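# Roll a vial in the palm until its label faces up

## Task

The vial starts loose in the palm-up hand, sitting in the fold between fingers and palm. Turn it inside the hand until its label points upward, matching the goal picture, with no finger or thumb left on it. Only this hand may touch it; the wrist camera, its post and the arm's last link count as hand. Contact with anything else, or the vial leaving the hand, is a failure. At the end the vial must rest still for a moment on the palm, clear of the wrist, camera and post, with the palm pointing straight up and no hand motor showing moving or overload or building toward a shutdown (a motor dead from the start is ignored). Then declare it done.

## Robot and tools

Robot: one arm with six joints (shoulder pan, shoulder lift, elbow, wrist 1, wrist 2, wrist 3) carrying a right hand with index, middle, ring and thumb, sixteen motors in all. Cameras: cam_high (672x504), cam_low (672x504), cam_wrist (616x616 fisheye). There is one goal picture, seen from the wrist camera.

Scene frame: origin on the table under the arm base, +z up, +y to the left when looking along +x. Positions are in metres, orientation is a wxyz quaternion.

Hand point frame: the point sits in front of the palm where thumb tip and the index and middle tips meet in a pinch. +z runs along the straight fingers toward the tips. +x goes across the palm away from the thumb. +y comes out of the palm face, which is at y = -0.062 m. Palm up therefore means hand +y pointing to scene +z. A fixed mast near the wrist occupies x +0.05 to +0.10, z -0.16 to -0.11, reaching y = +0.06 m. Only the digit tips are rubber and grip well.

A row is one flat list of 24 numbers, each in [-1, 1]:
- dx, dy, dz, rx, ry, rz: an offset in the hand point's own axes. It is measured from the pose measured at the start of the action, not from the previous row. 1.0 equals 0.6 m or 180 degrees. rx, ry and rz form a single rotation vector. Leave all six at 0 to keep the arm still.
- Sixteen hinge goals in this order: index_mcp, index_abd, index_pip, index_dip, middle_mcp, middle_abd, middle_pip, middle_dip, ring_mcp, ring_abd, ring_pip, ring_dip, thumb_cmc, thumb_axl, thumb_mcp, thumb_ipl. These are absolute goal angles, scaled between each hinge's stops. Moving toward -1 curls the finger joints toward the palm. The straight values are mcp +0.75, pip +0.58, dip +0.70, abd 0.00, thumb_cmc +0.71, thumb_axl +0.68, thumb_mcp +0.23, thumb_ipl +0.17.
- current_limit: a cap for all motors, from -1 (0 mA) to +1 (550 mA), never below 11 mA. It starts at +0.4.
- speed: the set-point rate is (speed+1)/2 of 5.9 rad/s. It starts at -0.6.
The last values written remain in effect.

execute_actions(actions): takes up to 15 actions. Each action is up to 15 rows, one row per 1/30 s step; if there are fewer rows, the last one is held until 15 steps are filled. An empty list just returns the current state and images. For each step the commanded pose is clipped to within 100 mm and 16 degrees of the measured pose.

move(target, speed, stop_force, blocking): target is one 24-number row. Its offset is taken from the last pose a result reported, and the hand numbers are sent at the start. The path runs straight, lasts 0.5 to 10 s, and does not avoid obstacles. speed is 0.002 to 0.5 m/s (default 0.25); turning is limited to twice that in rad/s. stop_force is 9 to 40 N along the direction to the target and ends the path on contact. Do not use it when turning the hand, when moving away from a contact, or together with blocking=false. The result's move: line reports done, off_target, moving, held, contact or fault, along with the limits that acted (paced means the pose was clipped, held means a check blocked some steps).

wait(seconds 0 to 10): the scene runs while the last command is held. stop: brakes a running move. zoom_image(camera, region [x0,y0,x1,y1], at most 504x504 pixels). show_instructions: shows the reference image. finished_scene(scene): ends scene 1 and cannot be undone.

Results give the hand point pose and velocities, Hand target, joint positions and torques, and wrist force and torque along hand axes (offset within 4 N, saturates near 50 N). Per motor, in the order above: hand_goal, hand_measured, hand_current_ma, and hand_state, which is one of moving, goal, blocked or overload. A pose unreachable line means the clearance check altered or blocked the command.

Approach: keep the palm facing up. Roll the vial with gentle finger flicks or curls (the mcp joints) or by tilting the palm slightly, and check the label in cam_wrist against the goal picture. Then straighten all fingers off the vial, return the palm exactly to face up, and confirm the vial is at rest away from the wrist and mast. Every motor must read goal; it must not read blocked while pressing or overload. Then call finished_scene.

Avoid the following. Tilting far enough for the vial to roll out, or letting it touch anything outside the hand, fails the task. A motor at 495 mA or more for 5 s shuts down for 10 s, so use moderate current_limit and never press fingers hard against the vial. Contact torque at a joint's load limit (wrist joints 26.6 N m) or any outside force of 150 N causes a fault stop of 10 s. Motor heat above 85 °C brakes the arm. Fast moves hit harder. Thinking time lets the sim run on the last command.

Each tool is called after "Request:" as name(argument=value, ...) on one line, values as JSON.

Reference images:

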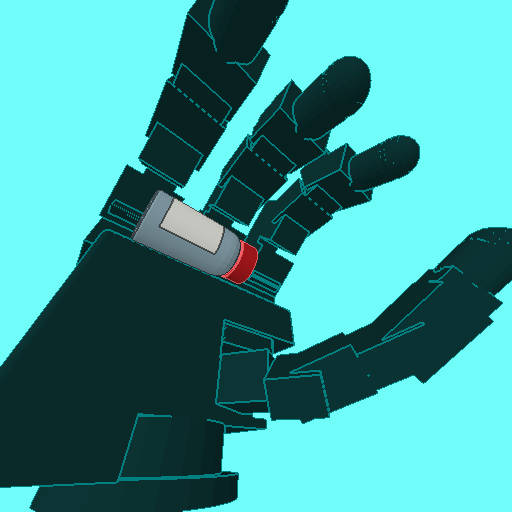

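## Session

Request:
execute_actions(actions=[])

Scene clock: 0.00 s.
end_effector_position=(+0.6111, +0.0300, +0.4111) hand_goal=(+0.046, +0.000, -0.008, +0.280, +0.046, +0.000, -0.008, +0.280, +0.046, +0.000, -0.008, +0.280, -0.104, +0.266, +0.032, -0.018) hand_measured=(+0.060, +0.000, -0.006, +0.282, +0.060, +0.000, -0.006, +0.282, +0.062, +0.000, -0.006, +0.282, -0.092, +0.270, +0.034, -0.016) hand_current_ma=(+86, +0, +14, +12, +86, +0, +14, +12, +88, +0, +15, +12, +67, +25, +10, +11) hand_state=(goal, goal, goal, goal, goal, goal, goal, goal, goal, goal, goal, goal, goal, goal, goal, goal) hand_current_limit=0.40 hand_speed=-0.60 end_effector_quat_wxyz=(+0.510, +0.492, +0.518, +0.479) end_effector_velocity=(-0.000, -0.000, -0.000) end_effector_angular_velocity=(+0.001, +0.000, -0.001)
Joint positions: [-0.19  -1.169  2.233 -4.188 -1.348 -0.059]
Joint velocities: [-0.     0.     0.    -0.    -0.001  0.001]
Joint torques (N m, as the arm reports them, + toward a larger angle): no reading
Wrist force (N, on the end effector, along its own x y z axes, offset not removed): no reading
Wrist torque (N m, same axes, about the end effector's origin, offset not removed): no reading
Hand target: +0.611, +0.030, +0.411; +0.510, +0.492, +0.518, +0.479

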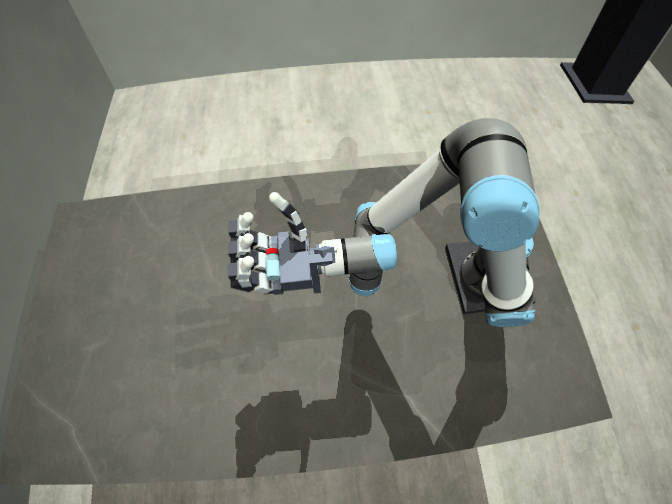

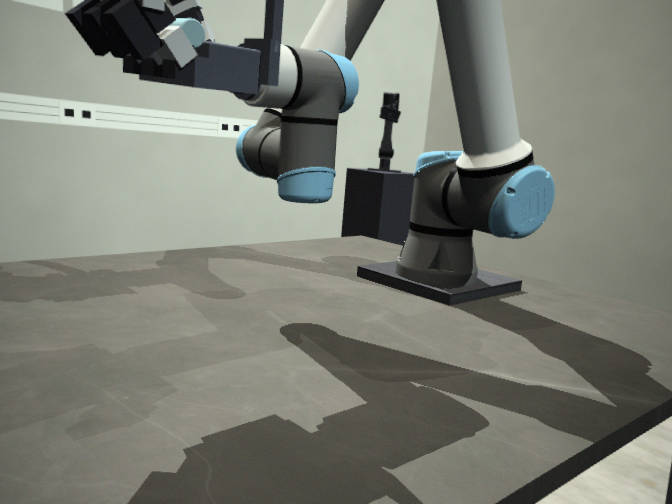

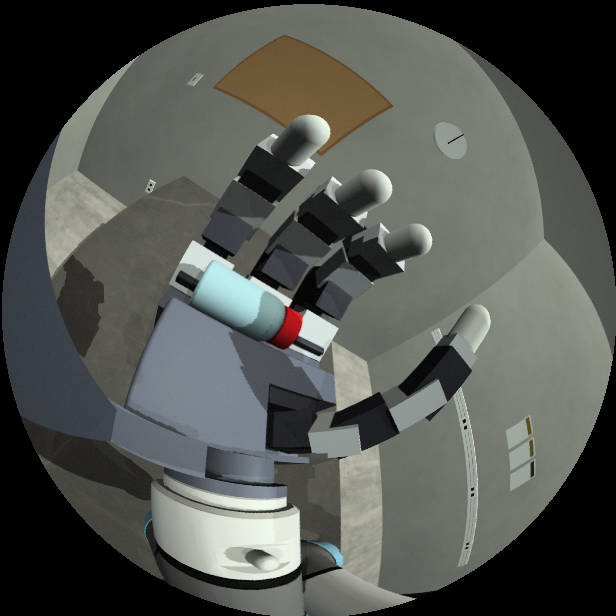

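Request:
move(target=[0,0,0,0,0,0,0.05,0,0,0.28,0.05,0,-0.8,-0.5,0.05,0,0,0.28,-0.1,0.27,0.03,0,0.4,-0.4])

Request:
move(target=[0,0,0,0,0,0,0.05,0,0,0.28,0.05,0,-1,-0.9,0.05,0,0,0.28,-0.1,0.27,0.03,0,0.4,-0.4])

Scene clock: 1.07 s.
end_effector_position=(+0.6111, +0.0300, +0.4111) hand_goal=(+0.050, +0.000, +0.000, +0.280, +0.050, +0.000, -0.800, -0.500, +0.050, +0.000, +0.000, +0.280, -0.100, +0.270, +0.030, +0.000) hand_measured=(+0.060, +0.000, -0.002, +0.282, +0.060, -0.004, -0.726, -0.378, +0.062, +0.000, -0.002, +0.282, -0.092, +0.270, +0.032, -0.002) hand_current_ma=(+61, +0, -12, +12, +61, -14, +385, +385, +66, +0, -13, +12, +46, +1, +11, -20) hand_state=(goal, goal, goal, goal, goal, goal, blocked, blocked, goal, goal, goal, goal, goal, goal, goal, goal) hand_current_limit=0.40 hand_speed=-0.40 end_effector_quat_wxyz=(+0.510, +0.492, +0.518, +0.479) end_effector_velocity=(-0.000, -0.000, +0.000) end_effector_angular_velocity=(+0.000, -0.000, -0.000)
Joint positions: [-0.19  -1.169  2.233 -4.188 -1.348 -0.059]
Joint velocities: [ 0.  0.  0. -0. -0.  0.]
Joint torques (N m, as the arm reports them, + toward a larger angle): [  0.07 -30.55 -13.09  -2.77  -0.05  -0.15]
Wrist force (N, on the end effector, along its own x y z axes, offset not removed): [0.0 -1.8 -0.3]
Wrist torque (N m, same axes, about the end effector's origin, offset not removed): [-0.32 0.01 -0.17]
Hand target: +0.611, +0.030, +0.411; +0.510, +0.492, +0.518, +0.479
Off the commanded pose: 0.000 m, 0 deg.
move: done

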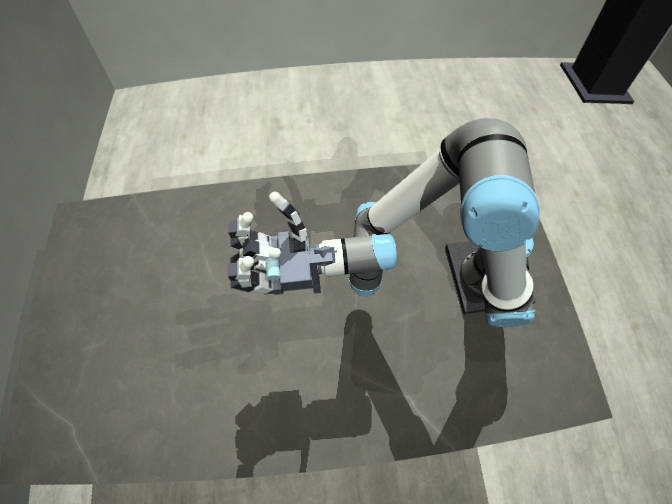

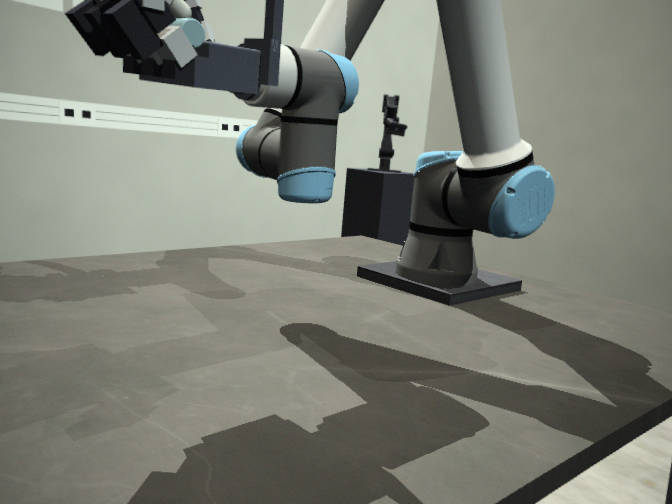

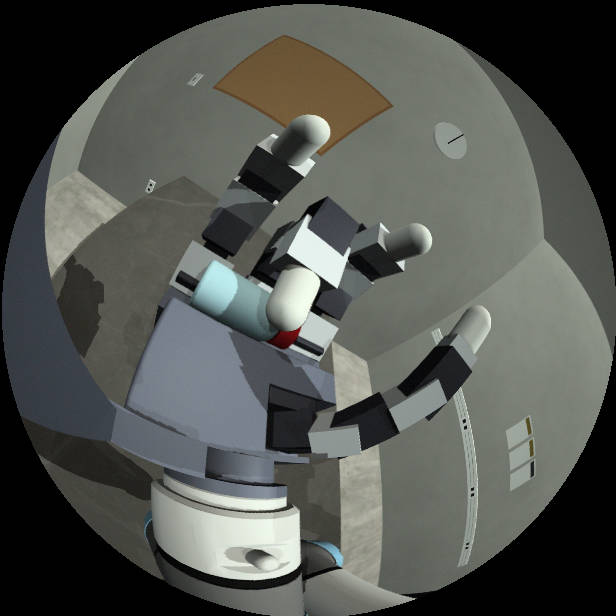

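Scene clock: 1.57 s.
end_effector_position=(+0.6111, +0.0300, +0.4111) hand_goal=(+0.050, +0.000, +0.000, +0.280, +0.050, +0.000, -1.000, -0.900, +0.050, +0.000, +0.000, +0.280, -0.100, +0.270, +0.030, +0.000) hand_measured=(+0.060, +0.000, -0.002, +0.282, +0.060, -0.004, -0.726, -0.378, +0.062, +0.000, -0.002, +0.282, -0.092, +0.270, +0.032, -0.002) hand_current_ma=(+61, +0, -12, +12, +61, -14, +385, +385, +66, +0, -13, +12, +46, +1, +11, -20) hand_state=(goal, goal, goal, goal, goal, goal, blocked, blocked, goal, goal, goal, goal, goal, goal, goal, goal) hand_current_limit=0.40 hand_speed=-0.40 end_effector_quat_wxyz=(+0.510, +0.492, +0.518, +0.479) end_effector_velocity=(-0.000, +0.000, +0.000) end_effector_angular_velocity=(-0.001, -0.000, +0.000)
Joint positions: [-0.19  -1.169  2.233 -4.188 -1.348 -0.059]
Joint velocities: [ 0.    -0.     0.    -0.    -0.    -0.001]
Joint torques (N m, as the arm reports them, + toward a larger angle): [  0.24 -30.63 -12.66  -2.86   0.04  -0.12]
Wrist force (N, on the end effector, along its own x y z axes, offset not removed): [-0.4 -1.4 -0.1]
Wrist torque (N m, same axes, about the end effector's origin, offset not removed): [-0.27 0.11 -0.17]
Hand target: +0.611, +0.030, +0.411; +0.510, +0.492, +0.518, +0.479
Off the commanded pose: 0.000 m, 0 deg.
move: done

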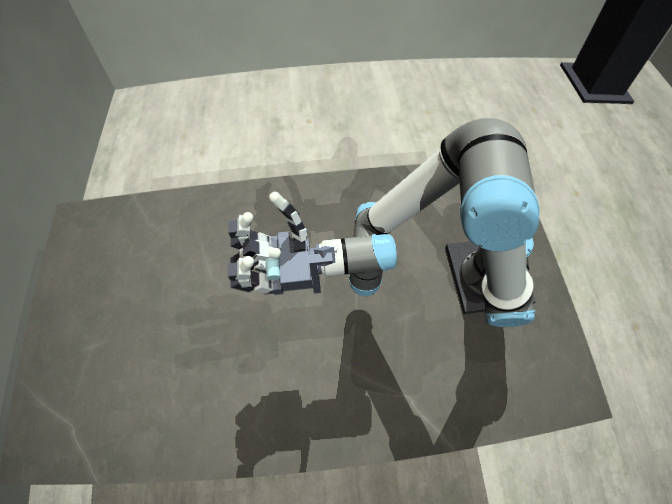

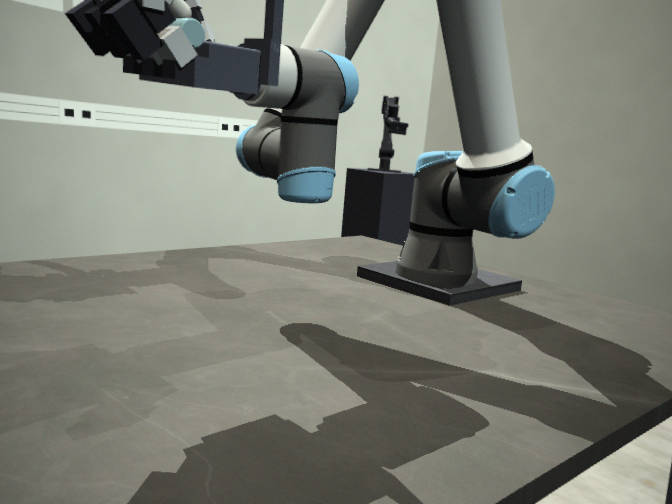

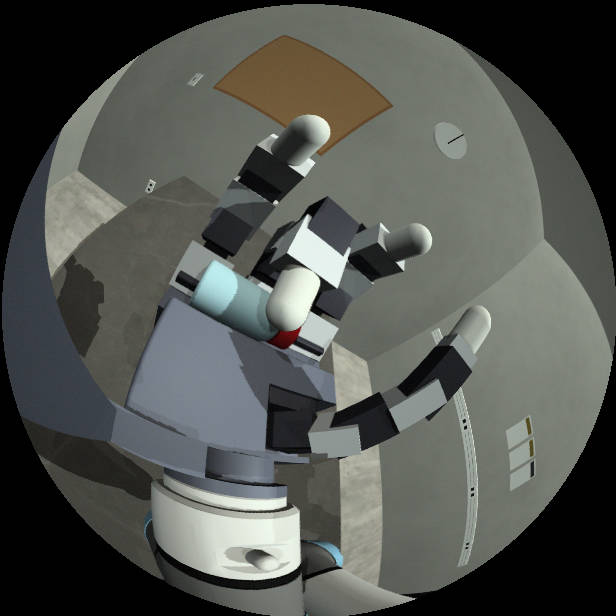

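Pinched. Open the knuckle to drag it, then reset and repeat.

Request:
execute_actions(actions=[[[0,0,0,0,0,0,0.05,0,0,0.28,0.6,0,-0.8,-0.45,0.05,0,0,0.28,-0.1,0.27,0.03,0,0.4,-0.4]],[[0,0,0,0,0,0,0.05,0,0,0.28,0.6,0,-0.8,-0.45,0.05,0,0,0.28,-0.1,0.27,0.03,0,0.4,-0.4]]])

Request:
execute_actions(actions=[[[0,0,0,0,0,0,0.05,0,0,0.28,0.6,0,-0.4,0,0.05,0,0,0.28,-0.1,0.27,0.03,0,0.4,-0.4]],[[0,0,0,0,0,0,0.05,0,0,0.28,0.05,0,-0.4,0,0.05,0,0,0.28,-0.1,0.27,0.03,0,0.4,-0.4]],[[0,0,0,0,0,0,0.05,0,0,0.28,0.05,0,-0.8,-0.45,0.05,0,0,0.28,-0.1,0.27,0.03,0,0.4,-0.4]],[[0,0,0,0,0,0,0.05,0,0,0.28,0.6,0,-0.8,-0.45,0.05,0,0,0.28,-0.1,0.27,0.03,0,0.4,-0.4]],[[0,0,0,0,0,0,0.05,0,0,0.28,0.6,0,-0.8,-0.45,0.05,0,0,0.28,-0.1,0.27,0.03,0,0.4,-0.4]]])

Scene clock: 2.87 s.
end_effector_position=(+0.6111, +0.0300, +0.4111) hand_goal=(+0.050, +0.000, +0.000, +0.280, +0.600, +0.000, -0.800, -0.450, +0.050, +0.000, +0.000, +0.280, -0.100, +0.270, +0.030, +0.000) hand_measured=(+0.060, +0.000, -0.002, +0.282, +0.604, +0.000, -0.758, -0.418, +0.062, +0.000, -0.002, +0.282, -0.092, +0.270, +0.032, -0.002) hand_current_ma=(+61, +0, -12, +12, +29, -4, +220, +182, +66, +0, -13, +12, +46, +1, +11, -20) hand_state=(goal, goal, goal, goal, goal, goal, blocked, blocked, goal, goal, goal, goal, goal, goal, goal, goal) hand_current_limit=0.40 hand_speed=-0.40 end_effector_quat_wxyz=(+0.510, +0.492, +0.518, +0.479) end_effector_velocity=(-0.000, +0.000, +0.000) end_effector_angular_velocity=(-0.001, +0.000, +0.000)
Joint positions: [-0.19  -1.169  2.233 -4.188 -1.348 -0.059]
Joint velocities: [ 0.001 -0.     0.     0.    -0.001 -0.001]
Joint torques (N m, as the arm reports them, + toward a larger angle): [  0.58 -30.46 -12.38  -2.81   0.    -0.09]
Wrist force (N, on the end effector, along its own x y z axes, offset not removed): [-0.1 -0.5 -1.7]
Wrist torque (N m, same axes, about the end effector's origin, offset not removed): [-0.01 0.03 -0.12]
Hand target: +0.611, +0.030, +0.411; +0.510, +0.492, +0.518, +0.479
Off the commanded pose: 0.000 m, 0 deg.

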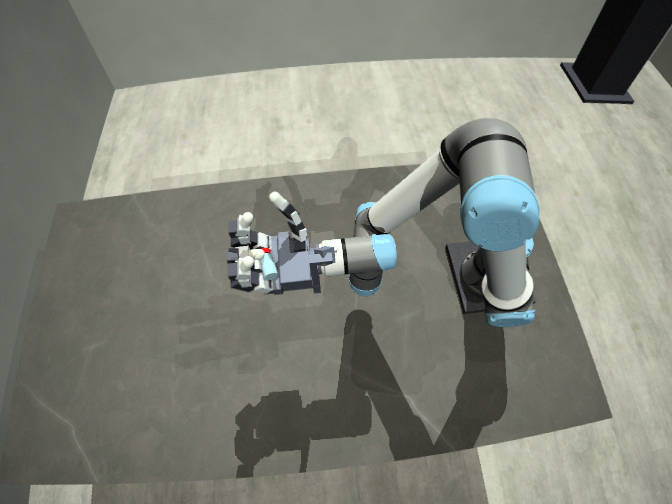

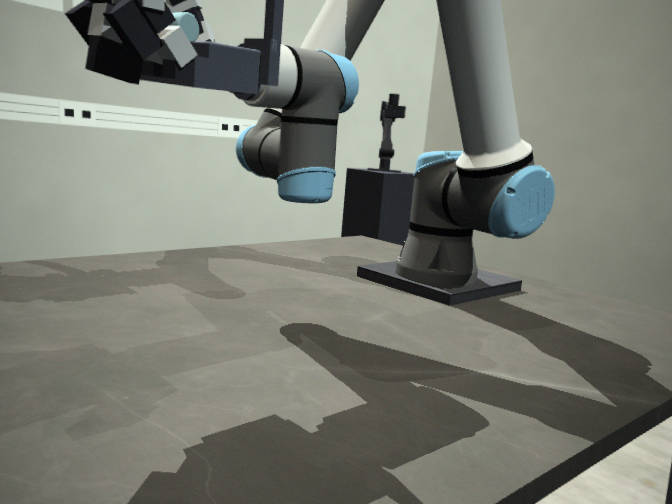

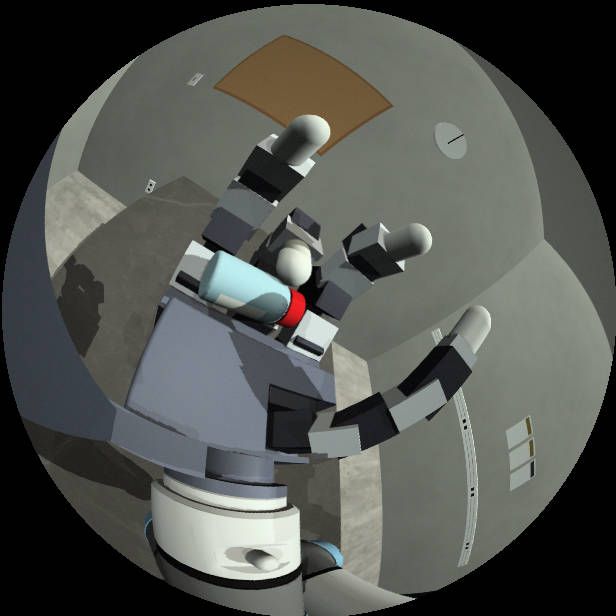

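Scene clock: 5.37 s.
end_effector_position=(+0.6111, +0.0300, +0.4111) hand_goal=(+0.050, +0.000, +0.000, +0.280, +0.600, +0.000, -0.800, -0.450, +0.050, +0.000, +0.000, +0.280, -0.100, +0.270, +0.030, +0.000) hand_measured=(+0.060, +0.000, -0.002, +0.282, +0.604, +0.000, -0.760, -0.412, +0.062, +0.000, -0.002, +0.282, -0.092, +0.270, +0.032, -0.002) hand_current_ma=(+61, +0, -12, +12, +29, +3, +216, +221, +66, +0, -13, +12, +46, +1, +11, -20) hand_state=(goal, goal, goal, goal, goal, goal, blocked, blocked, goal, goal, goal, goal, goal, goal, goal, goal) hand_current_limit=0.40 hand_speed=-0.40 end_effector_quat_wxyz=(+0.510, +0.492, +0.518, +0.479) end_effector_velocity=(+0.000, +0.000, +0.000) end_effector_angular_velocity=(+0.000, +0.000, +0.001)
Joint positions: [-0.19  -1.169  2.233 -4.188 -1.348 -0.059]
Joint velocities: [ 0. -0.  0.  0.  0.  0.]
Joint torques (N m, as the arm reports them, + toward a larger angle): [  0.06 -30.03 -12.6   -2.84   0.05  -0.16]
Wrist force (N, on the end effector, along its own x y z axes, offset not removed): [-0.9 -2.1 -0.1]
Wrist torque (N m, same axes, about the end effector's origin, offset not removed): [-0.26 0.11 -0.18]
Hand target: +0.611, +0.030, +0.411; +0.510, +0.492, +0.518, +0.479
Off the commanded pose: 0.000 m, 0 deg.

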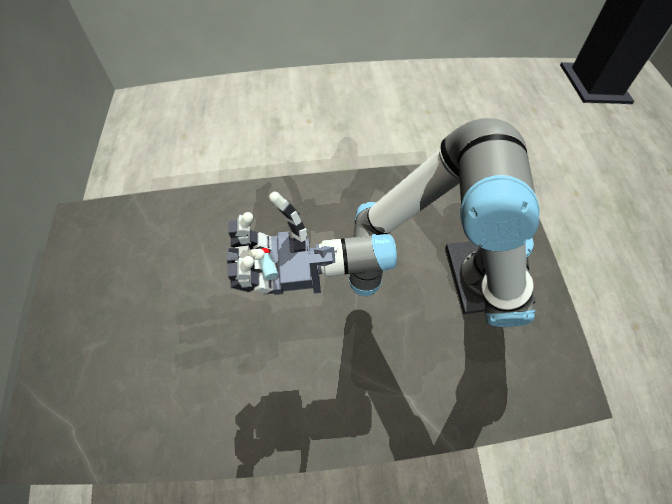

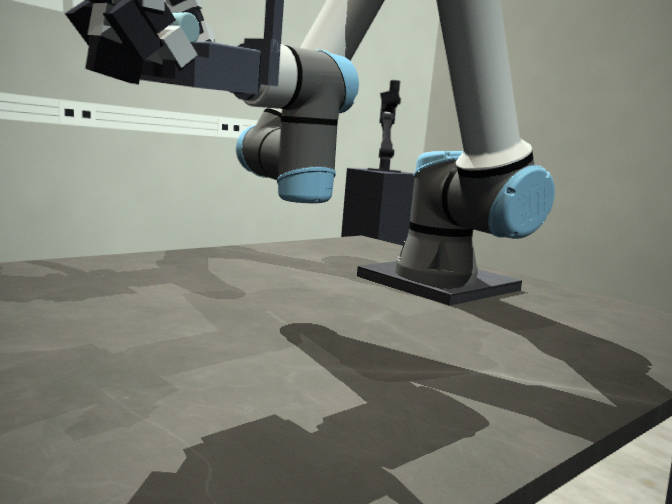

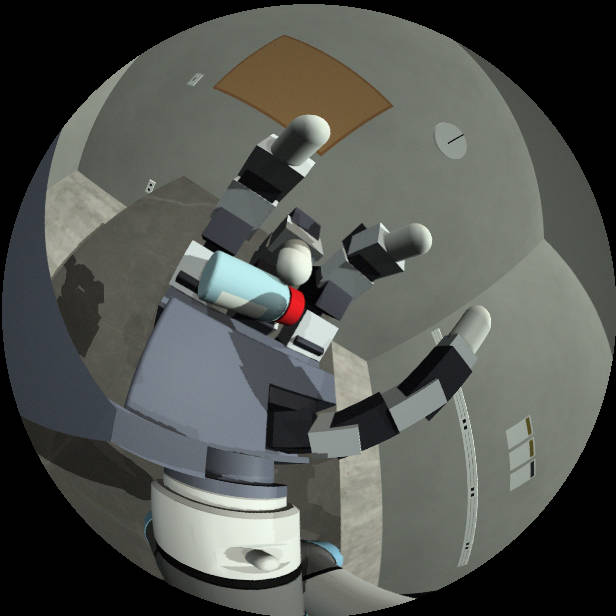

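Request:
execute_actions(actions=[[[0,0,0,0,0,0,0.05,0,0,0.28,0.6,0,-0.8,-0.45,0.05,0,-0.78,-0.43,-0.1,0.27,0.03,0,0.4,-0.2]],[[0,0,0,0,0,0,0.05,0,0,0.28,0.6,0,-0.4,0,0.05,0,-0.78,-0.43,-0.1,0.27,0.03,0,0.4,-0.4]],[[0,0,0,0,0,0,0.05,0,0,0.28,0.05,0,-0.4,0,0.05,0,-0.78,-0.43,-0.1,0.27,0.03,0,0.4,-0.4]],[[0,0,0,0,0,0,0.05,0,0,0.28,0.05,0,-0.8,-0.45,0.05,0,-0.78,-0.43,-0.1,0.27,0.03,0,0.4,-0.4]]])

Request:
execute_actions(actions=[[[0,0,0,0,0,0,0.05,0,0,0.28,0.05,0,-0.8,-0.45,0.05,0,-0.4,0,-0.1,0.27,0.03,0,0.4,-0.4]],[[0,0,0,0,0,0,0.05,0,0,0.28,0.6,0,-0.8,-0.45,0.05,0,-0.4,0,-0.1,0.27,0.03,0,0.4,-0.4]],[[0,0,0,0,0,0,0.05,0,0,0.28,0.6,0,-0.8,-0.45,0.05,0,-0.78,-0.43,-0.1,0.27,0.03,0,0.4,-0.4]],[[0,0,0,0,0,0,0.05,0,0,0.28,0.6,0,-0.4,0,0.05,0,-0.78,-0.43,-0.1,0.27,0.03,0,0.4,-0.4]],[[0,0,0,0,0,0,0.05,0,0,0.28,0.05,0,-0.4,0,0.05,0,-0.78,-0.43,-0.1,0.27,0.03,0,0.4,-0.4]],[[0,0,0,0,0,0,0.05,0,0,0.28,0.05,0,-0.8,-0.45,0.05,0,-0.78,-0.43,-0.1,0.27,0.03,0,0.4,-0.4]],[[0,0,0,0,0,0,0.05,0,0,0.28,0.05,0,-0.8,-0.45,0.05,0,-0.4,0,-0.1,0.27,0.03,0,0.4,-0.4]]])

Scene clock: 8.03 s.
end_effector_position=(+0.6111, +0.0300, +0.4111) hand_goal=(+0.050, +0.000, +0.000, +0.280, +0.050, +0.000, -0.800, -0.450, +0.050, +0.000, -0.780, -0.430, -0.100, +0.270, +0.030, +0.000) hand_measured=(+0.060, +0.000, -0.002, +0.282, +0.060, +0.000, -0.764, -0.338, +0.062, +0.000, -0.714, -0.408, -0.092, +0.270, +0.032, -0.002) hand_current_ma=(+61, +0, -12, +12, +64, +0, +199, +381, +66, +4, +333, +112, +46, +1, +11, -19) hand_state=(goal, goal, goal, goal, goal, goal, blocked, blocked, goal, goal, blocked, blocked, goal, goal, goal, goal) hand_current_limit=0.40 hand_speed=-0.40 end_effector_quat_wxyz=(+0.510, +0.492, +0.518, +0.479) end_effector_velocity=(+0.000, -0.001, -0.000) end_effector_angular_velocity=(-0.001, +0.000, -0.002)
Joint positions: [-0.19  -1.169  2.233 -4.188 -1.348 -0.059]
Joint velocities: [-0.001 -0.    -0.     0.    -0.001 -0.001]
Joint torques (N m, as the arm reports them, + toward a larger angle): [  0.09 -30.85 -12.35  -2.79  -0.06  -0.1 ]
Wrist force (N, on the end effector, along its own x y z axes, offset not removed): [-1.9 -1.1 -0.4]
Wrist torque (N m, same axes, about the end effector's origin, offset not removed): [-0.13 0.28 -0.25]
Hand target: +0.611, +0.030, +0.411; +0.510, +0.492, +0.518, +0.479
Off the commanded pose: 0.000 m, 0 deg.

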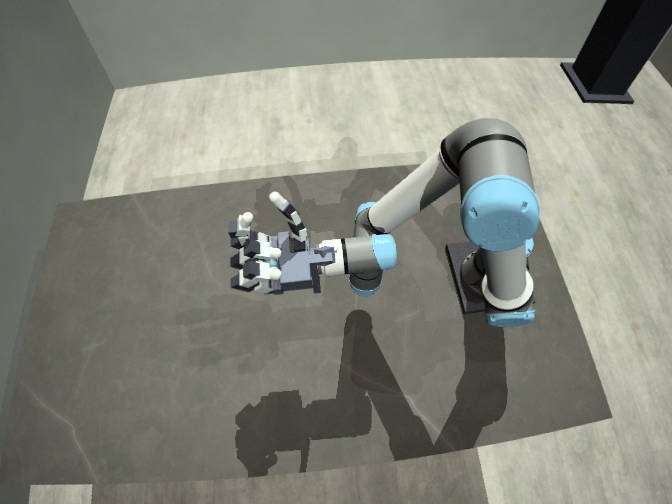

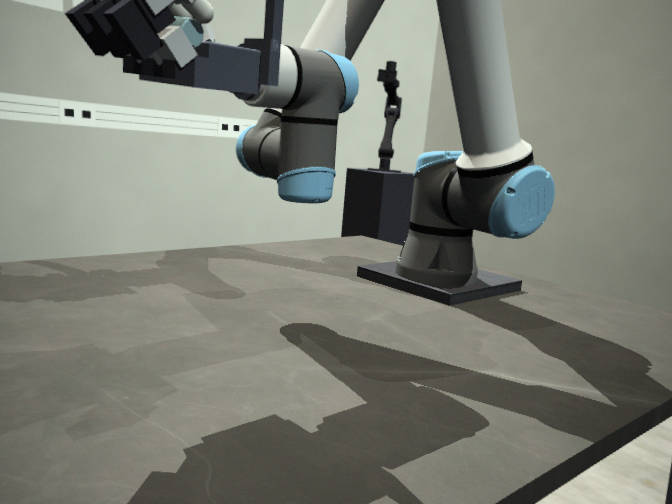

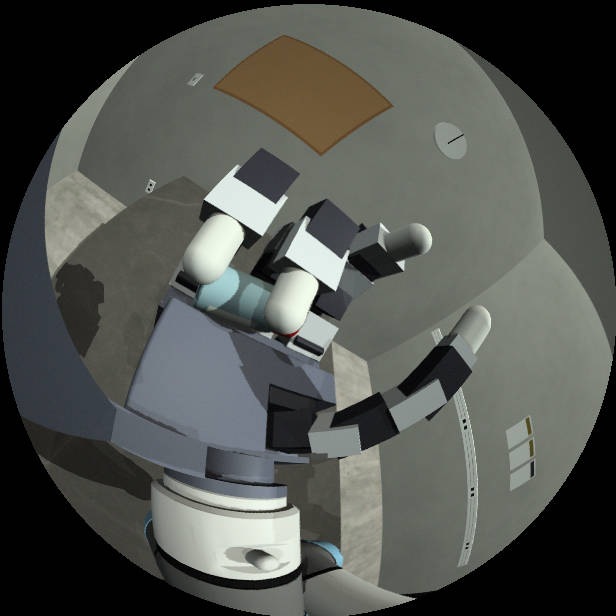

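Scene clock: 11.53 s.
end_effector_position=(+0.6111, +0.0300, +0.4111) hand_goal=(+0.050, +0.000, +0.000, +0.280, +0.050, +0.000, -0.800, -0.450, +0.050, +0.000, -0.400, +0.000, -0.100, +0.270, +0.030, +0.000) hand_measured=(+0.060, +0.000, -0.002, +0.282, +0.060, +0.000, -0.758, -0.330, +0.060, +0.000, -0.408, -0.006, -0.092, +0.270, +0.032, -0.002) hand_current_ma=(+61, +0, -12, +12, +63, +3, +223, +385, +59, +4, -31, -17, +46, +1, +11, -19) hand_state=(goal, goal, goal, goal, goal, goal, blocked, blocked, goal, goal, moving, moving, goal, goal, goal, goal) hand_current_limit=0.40 hand_speed=-0.40 end_effector_quat_wxyz=(+0.510, +0.492, +0.518, +0.479) end_effector_velocity=(+0.000, -0.001, -0.000) end_effector_angular_velocity=(-0.000, +0.001, -0.001)
Joint positions: [-0.19  -1.169  2.233 -4.188 -1.348 -0.059]
Joint velocities: [-0.001 -0.     0.     0.001 -0.001 -0.   ]
Joint torques (N m, as the arm reports them, + toward a larger angle): [  0.1  -30.19 -12.61  -2.85   0.05  -0.2 ]
Wrist force (N, on the end effector, along its own x y z axes, offset not removed): [-1.0 -1.3 -0.7]
Wrist torque (N m, same axes, about the end effector's origin, offset not removed): [-0.15 0.10 -0.21]
Hand target: +0.611, +0.030, +0.411; +0.510, +0.492, +0.518, +0.479
Off the commanded pose: 0.000 m, 0 deg.

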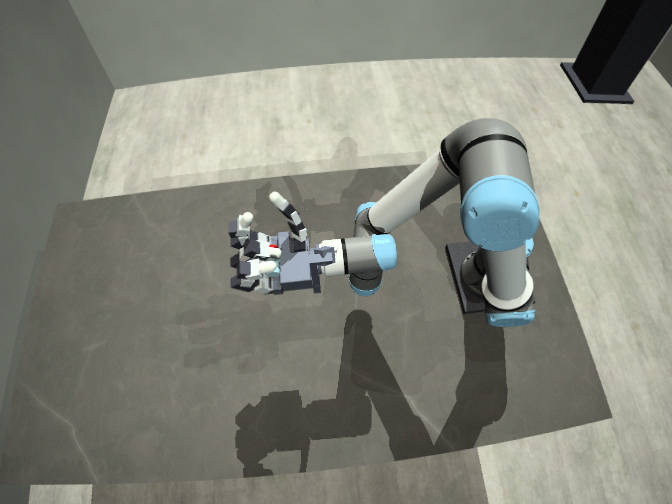

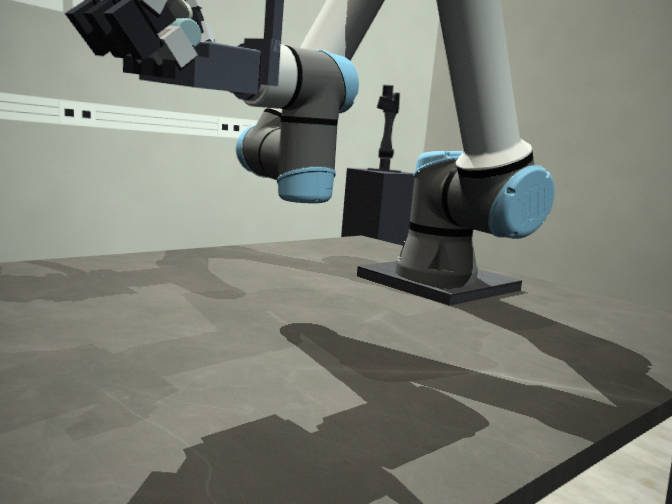

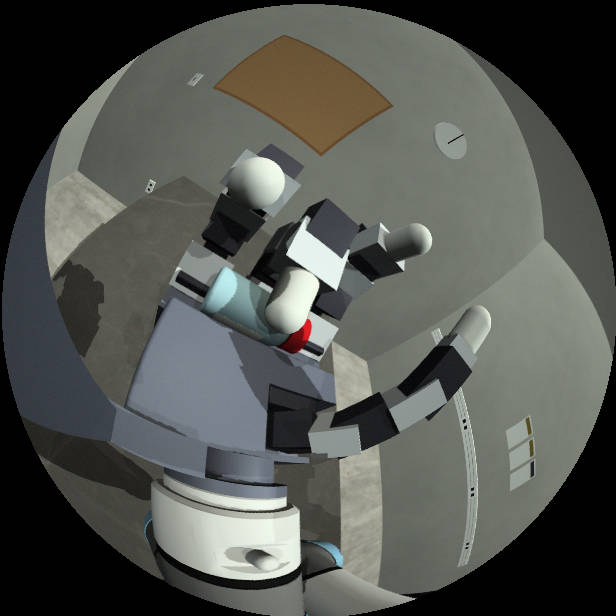

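Request:
execute_actions(actions=[[[0,0,0,0,0,0,0.05,0,0,0.28,0.05,0,-0.6,0.2,0.05,0,0,0.28,-0.1,0.27,0.03,0,0.4,-0.3]],[[0,0,0,0,0,0,0.05,0,0,0.28,0.05,0,-1,0.2,0.05,0,0,0.28,-0.1,0.27,0.03,0,0.4,-0.4]],[[0,0,0,0,0,0,0.05,0,0,0.28,0.05,0,-1,-0.3,0.05,0,0,0.28,-0.1,0.27,0.03,0,0.4,-0.4]]])

Request:
execute_actions(actions=[[[0,0,0,0,0,0,0.05,0,0,0.28,0.05,0,-0.3,-1,0.05,0,0,0.28,-0.1,0.27,0.03,0,0.4,-0.7]],[[0,0,0,0,0,0,0.05,0,0,0.28,0.05,0,-0.3,-1,0.05,0,0,0.28,-0.1,0.27,0.03,0,0.4,-0.7]],[[0,0,0,0,0,0,0.05,0,0,0.28,0.05,0,0,-1,0.05,0,0,0.28,-0.1,0.27,0.03,0,0.4,-0.7]]])

Scene clock: 13.43 s.
end_effector_position=(+0.6111, +0.0300, +0.4111) hand_goal=(+0.050, +0.000, +0.000, +0.280, +0.050, +0.000, -1.000, -0.300, +0.050, +0.000, +0.000, +0.280, -0.100, +0.270, +0.030, +0.000) hand_measured=(+0.060, +0.000, -0.002, +0.282, +0.058, +0.000, -0.952, -0.040, +0.060, +0.000, -0.004, +0.276, -0.092, +0.270, +0.032, -0.002) hand_current_ma=(+61, +0, -12, +12, +55, -1, +266, +360, +58, +4, -15, -17, +46, +1, +11, -19) hand_state=(goal, goal, goal, goal, goal, goal, moving, moving, goal, goal, goal, goal, goal, goal, goal, goal) hand_current_limit=0.40 hand_speed=-0.40 end_effector_quat_wxyz=(+0.510, +0.492, +0.518, +0.479) end_effector_velocity=(+0.000, +0.000, -0.000) end_effector_angular_velocity=(-0.000, +0.001, +0.000)
Joint positions: [-0.19  -1.169  2.233 -4.188 -1.348 -0.059]
Joint velocities: [ 0.     0.     0.     0.001 -0.    -0.001]
Joint torques (N m, as the arm reports them, + toward a larger angle): [ -0.12 -29.78 -12.58  -2.85   0.06  -0.13]
Wrist force (N, on the end effector, along its own x y z axes, offset not removed): [0.7 -0.8 0.3]
Wrist torque (N m, same axes, about the end effector's origin, offset not removed): [-0.27 -0.10 -0.08]
Hand target: +0.611, +0.030, +0.411; +0.510, +0.492, +0.518, +0.479
Off the commanded pose: 0.000 m, 0 deg.

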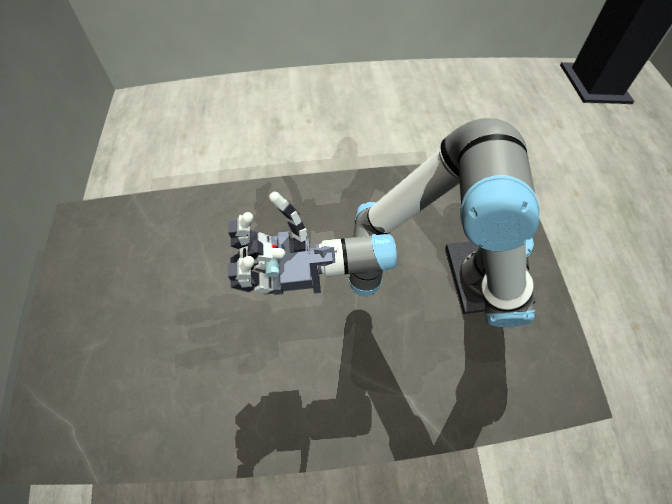

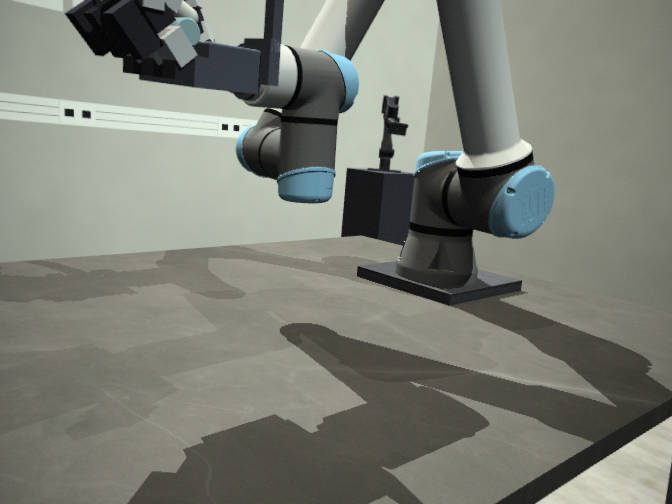

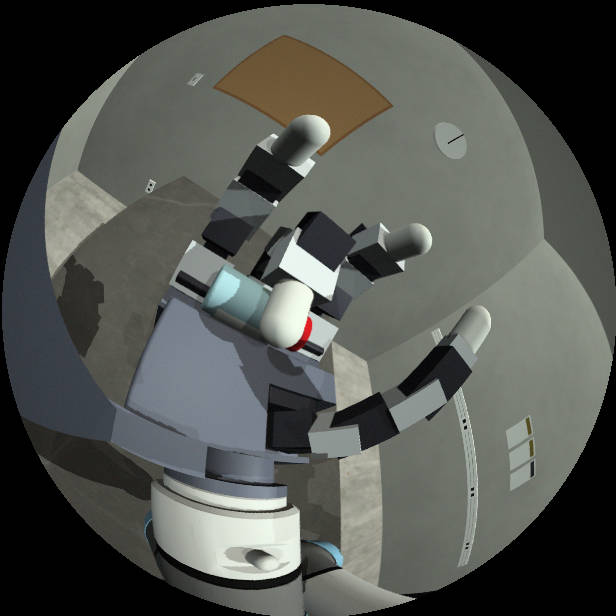

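Scene clock: 14.93 s.
end_effector_position=(+0.6111, +0.0300, +0.4111) hand_goal=(+0.050, +0.000, +0.000, +0.280, +0.050, +0.000, +0.000, -1.000, +0.050, +0.000, +0.000, +0.280, -0.100, +0.270, +0.030, +0.000) hand_measured=(+0.060, +0.000, -0.002, +0.282, +0.058, +0.000, -0.008, -0.998, +0.060, +0.000, -0.002, +0.276, -0.092, +0.270, +0.032, -0.002) hand_current_ma=(+61, +0, -12, +12, +55, -1, -7, +11, +58, +4, -15, -17, +46, +1, +11, -19) hand_state=(goal, goal, goal, goal, goal, goal, moving, goal, goal, goal, goal, goal, goal, goal, goal, goal) hand_current_limit=0.40 hand_speed=-0.70 end_effector_quat_wxyz=(+0.510, +0.492, +0.518, +0.479) end_effector_velocity=(-0.000, -0.000, +0.000) end_effector_angular_velocity=(+0.000, -0.001, -0.000)
Joint positions: [-0.19  -1.169  2.233 -4.188 -1.348 -0.059]
Joint velocities: [-0.     0.     0.    -0.001  0.     0.   ]
Joint torques (N m, as the arm reports them, + toward a larger angle): [ -0.02 -30.   -11.67  -2.89   0.11  -0.07]
Wrist force (N, on the end effector, along its own x y z axes, offset not removed): [-2.1 -1.4 -0.7]
Wrist torque (N m, same axes, about the end effector's origin, offset not removed): [-0.19 0.27 -0.32]
Hand target: +0.611, +0.030, +0.411; +0.510, +0.492, +0.518, +0.479
Off the commanded pose: 0.000 m, 0 deg.

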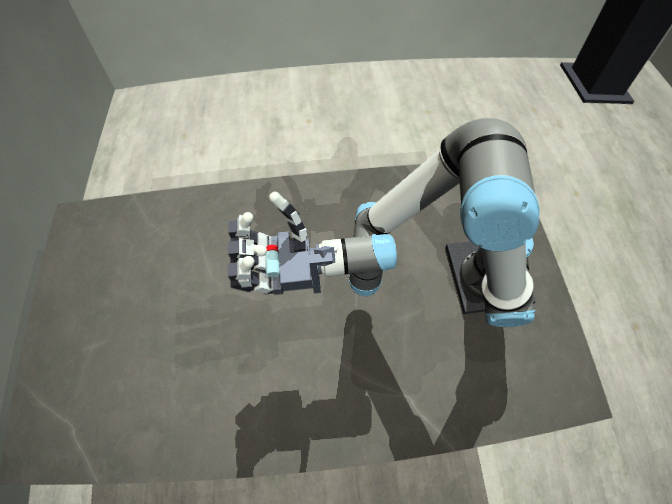

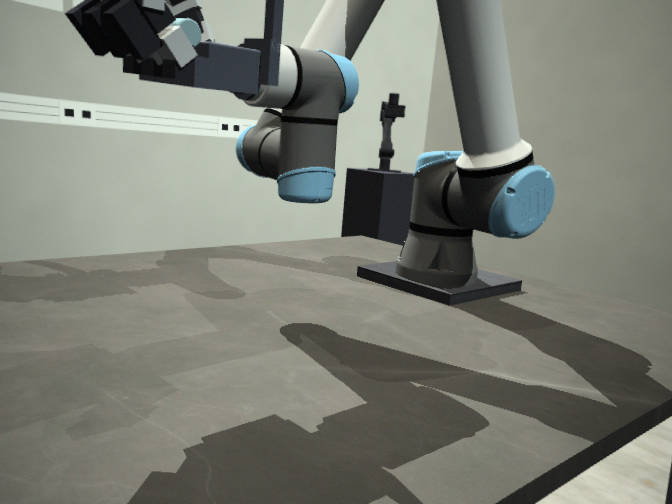

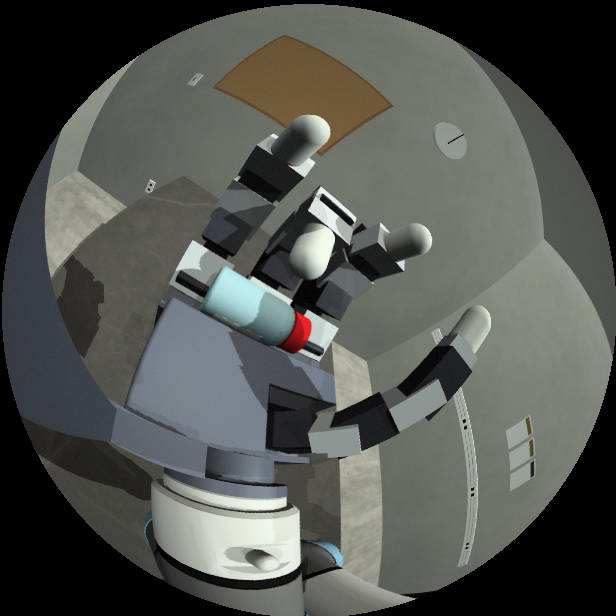

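Request:
execute_actions(actions=[[[0,0,0,0,0,0,0.05,0,0,0.28,0.05,0,-0.2,0.2,0.05,0,0,0.28,-0.1,0.27,0.03,0,0.4,0.2]],[[0,0,0,0,0,0,0.05,0,0,0.28,0.05,0,-1,0.2,0.05,0,0,0.28,-0.1,0.27,0.03,0,0.4,0]],[[0,0,0,0,0,0,0.05,0,0,0.28,0.05,0,-1,-1,0.05,0,0,0.28,-0.1,0.27,0.03,0,0.4,0.2]],[[0,0,0,0,0,0,0.05,0,0,0.28,0.05,0,-0.7,-1,0.05,0,0,0.28,-0.1,0.27,0.03,0,0.4,-0.85]],[[0,0,0,0,0,0,0.05,0,0,0.28,0.05,0,-0.7,-1,0.05,0,0,0.28,-0.1,0.27,0.03,0,0.4,-0.85]]])

Request:
execute_actions(actions=[[[0,0,0,0,0,0,0.05,0,0,0.28,0.05,0,-0.4,-1,0.05,0,0,0.28,-0.1,0.27,0.03,0,0.4,-0.85]],[[0,0,0,0,0,0,0.05,0,0,0.28,0.05,0,-0.4,-1,0.05,0,0,0.28,-0.1,0.27,0.03,0,0.4,-0.85]]])

Scene clock: 17.70 s.
end_effector_position=(+0.6111, +0.0300, +0.4111) hand_goal=(+0.050, +0.000, +0.000, +0.280, +0.050, +0.000, -0.700, -1.000, +0.050, +0.000, +0.000, +0.280, -0.100, +0.270, +0.030, +0.000) hand_measured=(+0.060, +0.000, -0.002, +0.282, +0.058, +0.000, -0.688, -0.426, +0.060, +0.000, -0.002, +0.276, -0.092, +0.270, +0.032, -0.002) hand_current_ma=(+61, +0, -12, +12, +55, -3, +95, +213, +58, +4, -15, -17, +46, +1, +11, -19) hand_state=(goal, goal, goal, goal, goal, goal, moving, moving, goal, goal, goal, goal, goal, goal, goal, goal) hand_current_limit=0.40 hand_speed=-0.85 end_effector_quat_wxyz=(+0.510, +0.492, +0.518, +0.479) end_effector_velocity=(-0.000, -0.000, +0.000) end_effector_angular_velocity=(+0.001, -0.001, -0.001)
Joint positions: [-0.19  -1.169  2.233 -4.188 -1.348 -0.059]
Joint velocities: [-0.001 -0.    -0.    -0.001 -0.     0.001]
Joint torques (N m, as the arm reports them, + toward a larger angle): [  0.06 -30.28 -13.36  -2.84   0.08  -0.28]
Wrist force (N, on the end effector, along its own x y z axes, offset not removed): [-0.6 0.1 -1.0]
Wrist torque (N m, same axes, about the end effector's origin, offset not removed): [-0.01 -0.02 -0.14]
Hand target: +0.611, +0.030, +0.411; +0.510, +0.492, +0.518, +0.479
Off the commanded pose: 0.000 m, 0 deg.

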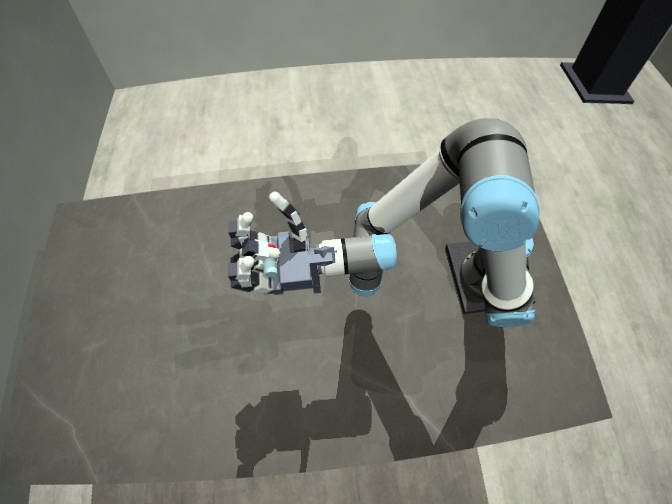

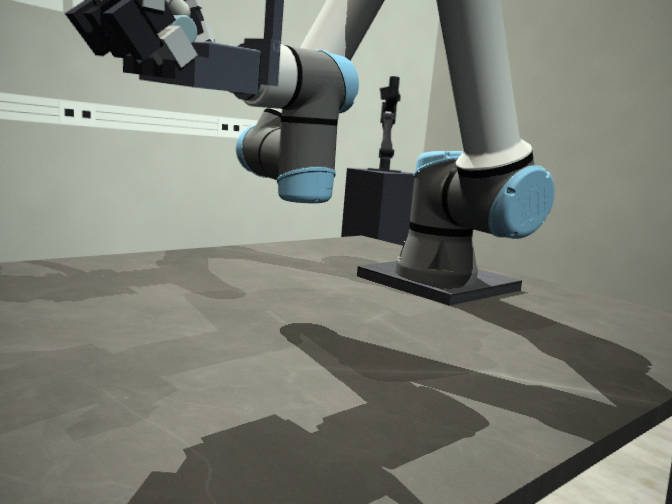

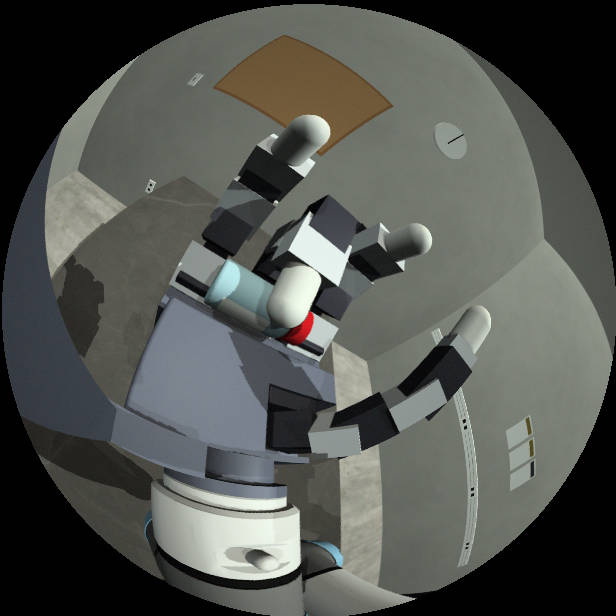

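Scene clock: 18.70 s.
end_effector_position=(+0.6111, +0.0300, +0.4111) hand_goal=(+0.050, +0.000, +0.000, +0.280, +0.050, +0.000, -0.400, -1.000, +0.050, +0.000, +0.000, +0.280, -0.100, +0.270, +0.030, +0.000) hand_measured=(+0.060, +0.000, -0.002, +0.282, +0.058, +0.000, -0.376, -0.732, +0.060, +0.000, -0.002, +0.276, -0.092, +0.270, +0.032, -0.002) hand_current_ma=(+61, +0, -12, +12, +55, -3, +138, +381, +58, +4, -15, -17, +46, +1, +11, -19) hand_state=(goal, goal, goal, goal, goal, goal, moving, moving, goal, goal, goal, goal, goal, goal, goal, goal) hand_current_limit=0.40 hand_speed=-0.85 end_effector_quat_wxyz=(+0.510, +0.492, +0.518, +0.479) end_effector_velocity=(+0.000, -0.000, -0.000) end_effector_angular_velocity=(+0.001, +0.000, -0.000)
Joint positions: [-0.19  -1.169  2.233 -4.188 -1.348 -0.059]
Joint velocities: [-0.    -0.    -0.     0.     0.     0.001]
Joint torques (N m, as the arm reports them, + toward a larger angle): [ -0.44 -30.33 -12.84  -2.94  -0.01  -0.1 ]
Wrist force (N, on the end effector, along its own x y z axes, offset not removed): [-0.1 -1.9 0.4]
Wrist torque (N m, same axes, about the end effector's origin, offset not removed): [-0.26 -0.07 -0.22]
Hand target: +0.611, +0.030, +0.411; +0.510, +0.492, +0.518, +0.479
Off the commanded pose: 0.000 m, 0 deg.

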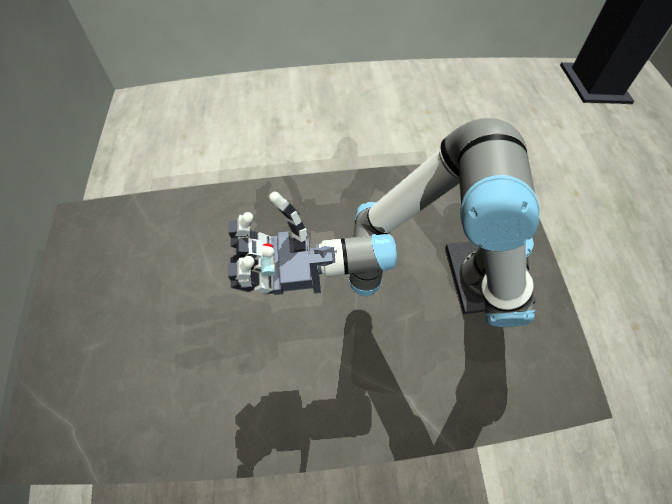

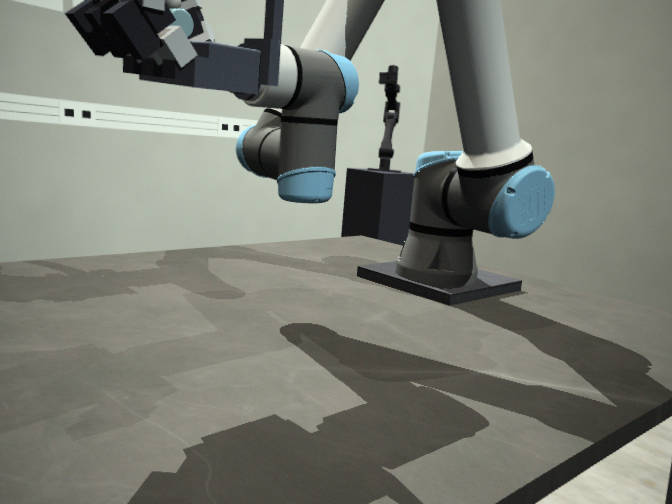

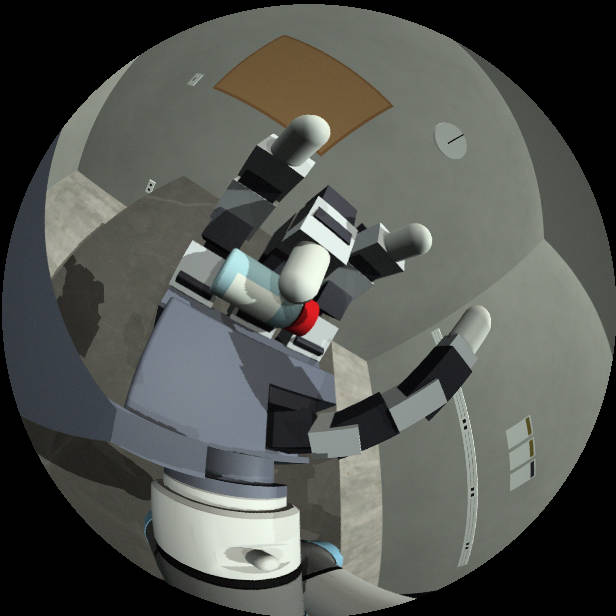

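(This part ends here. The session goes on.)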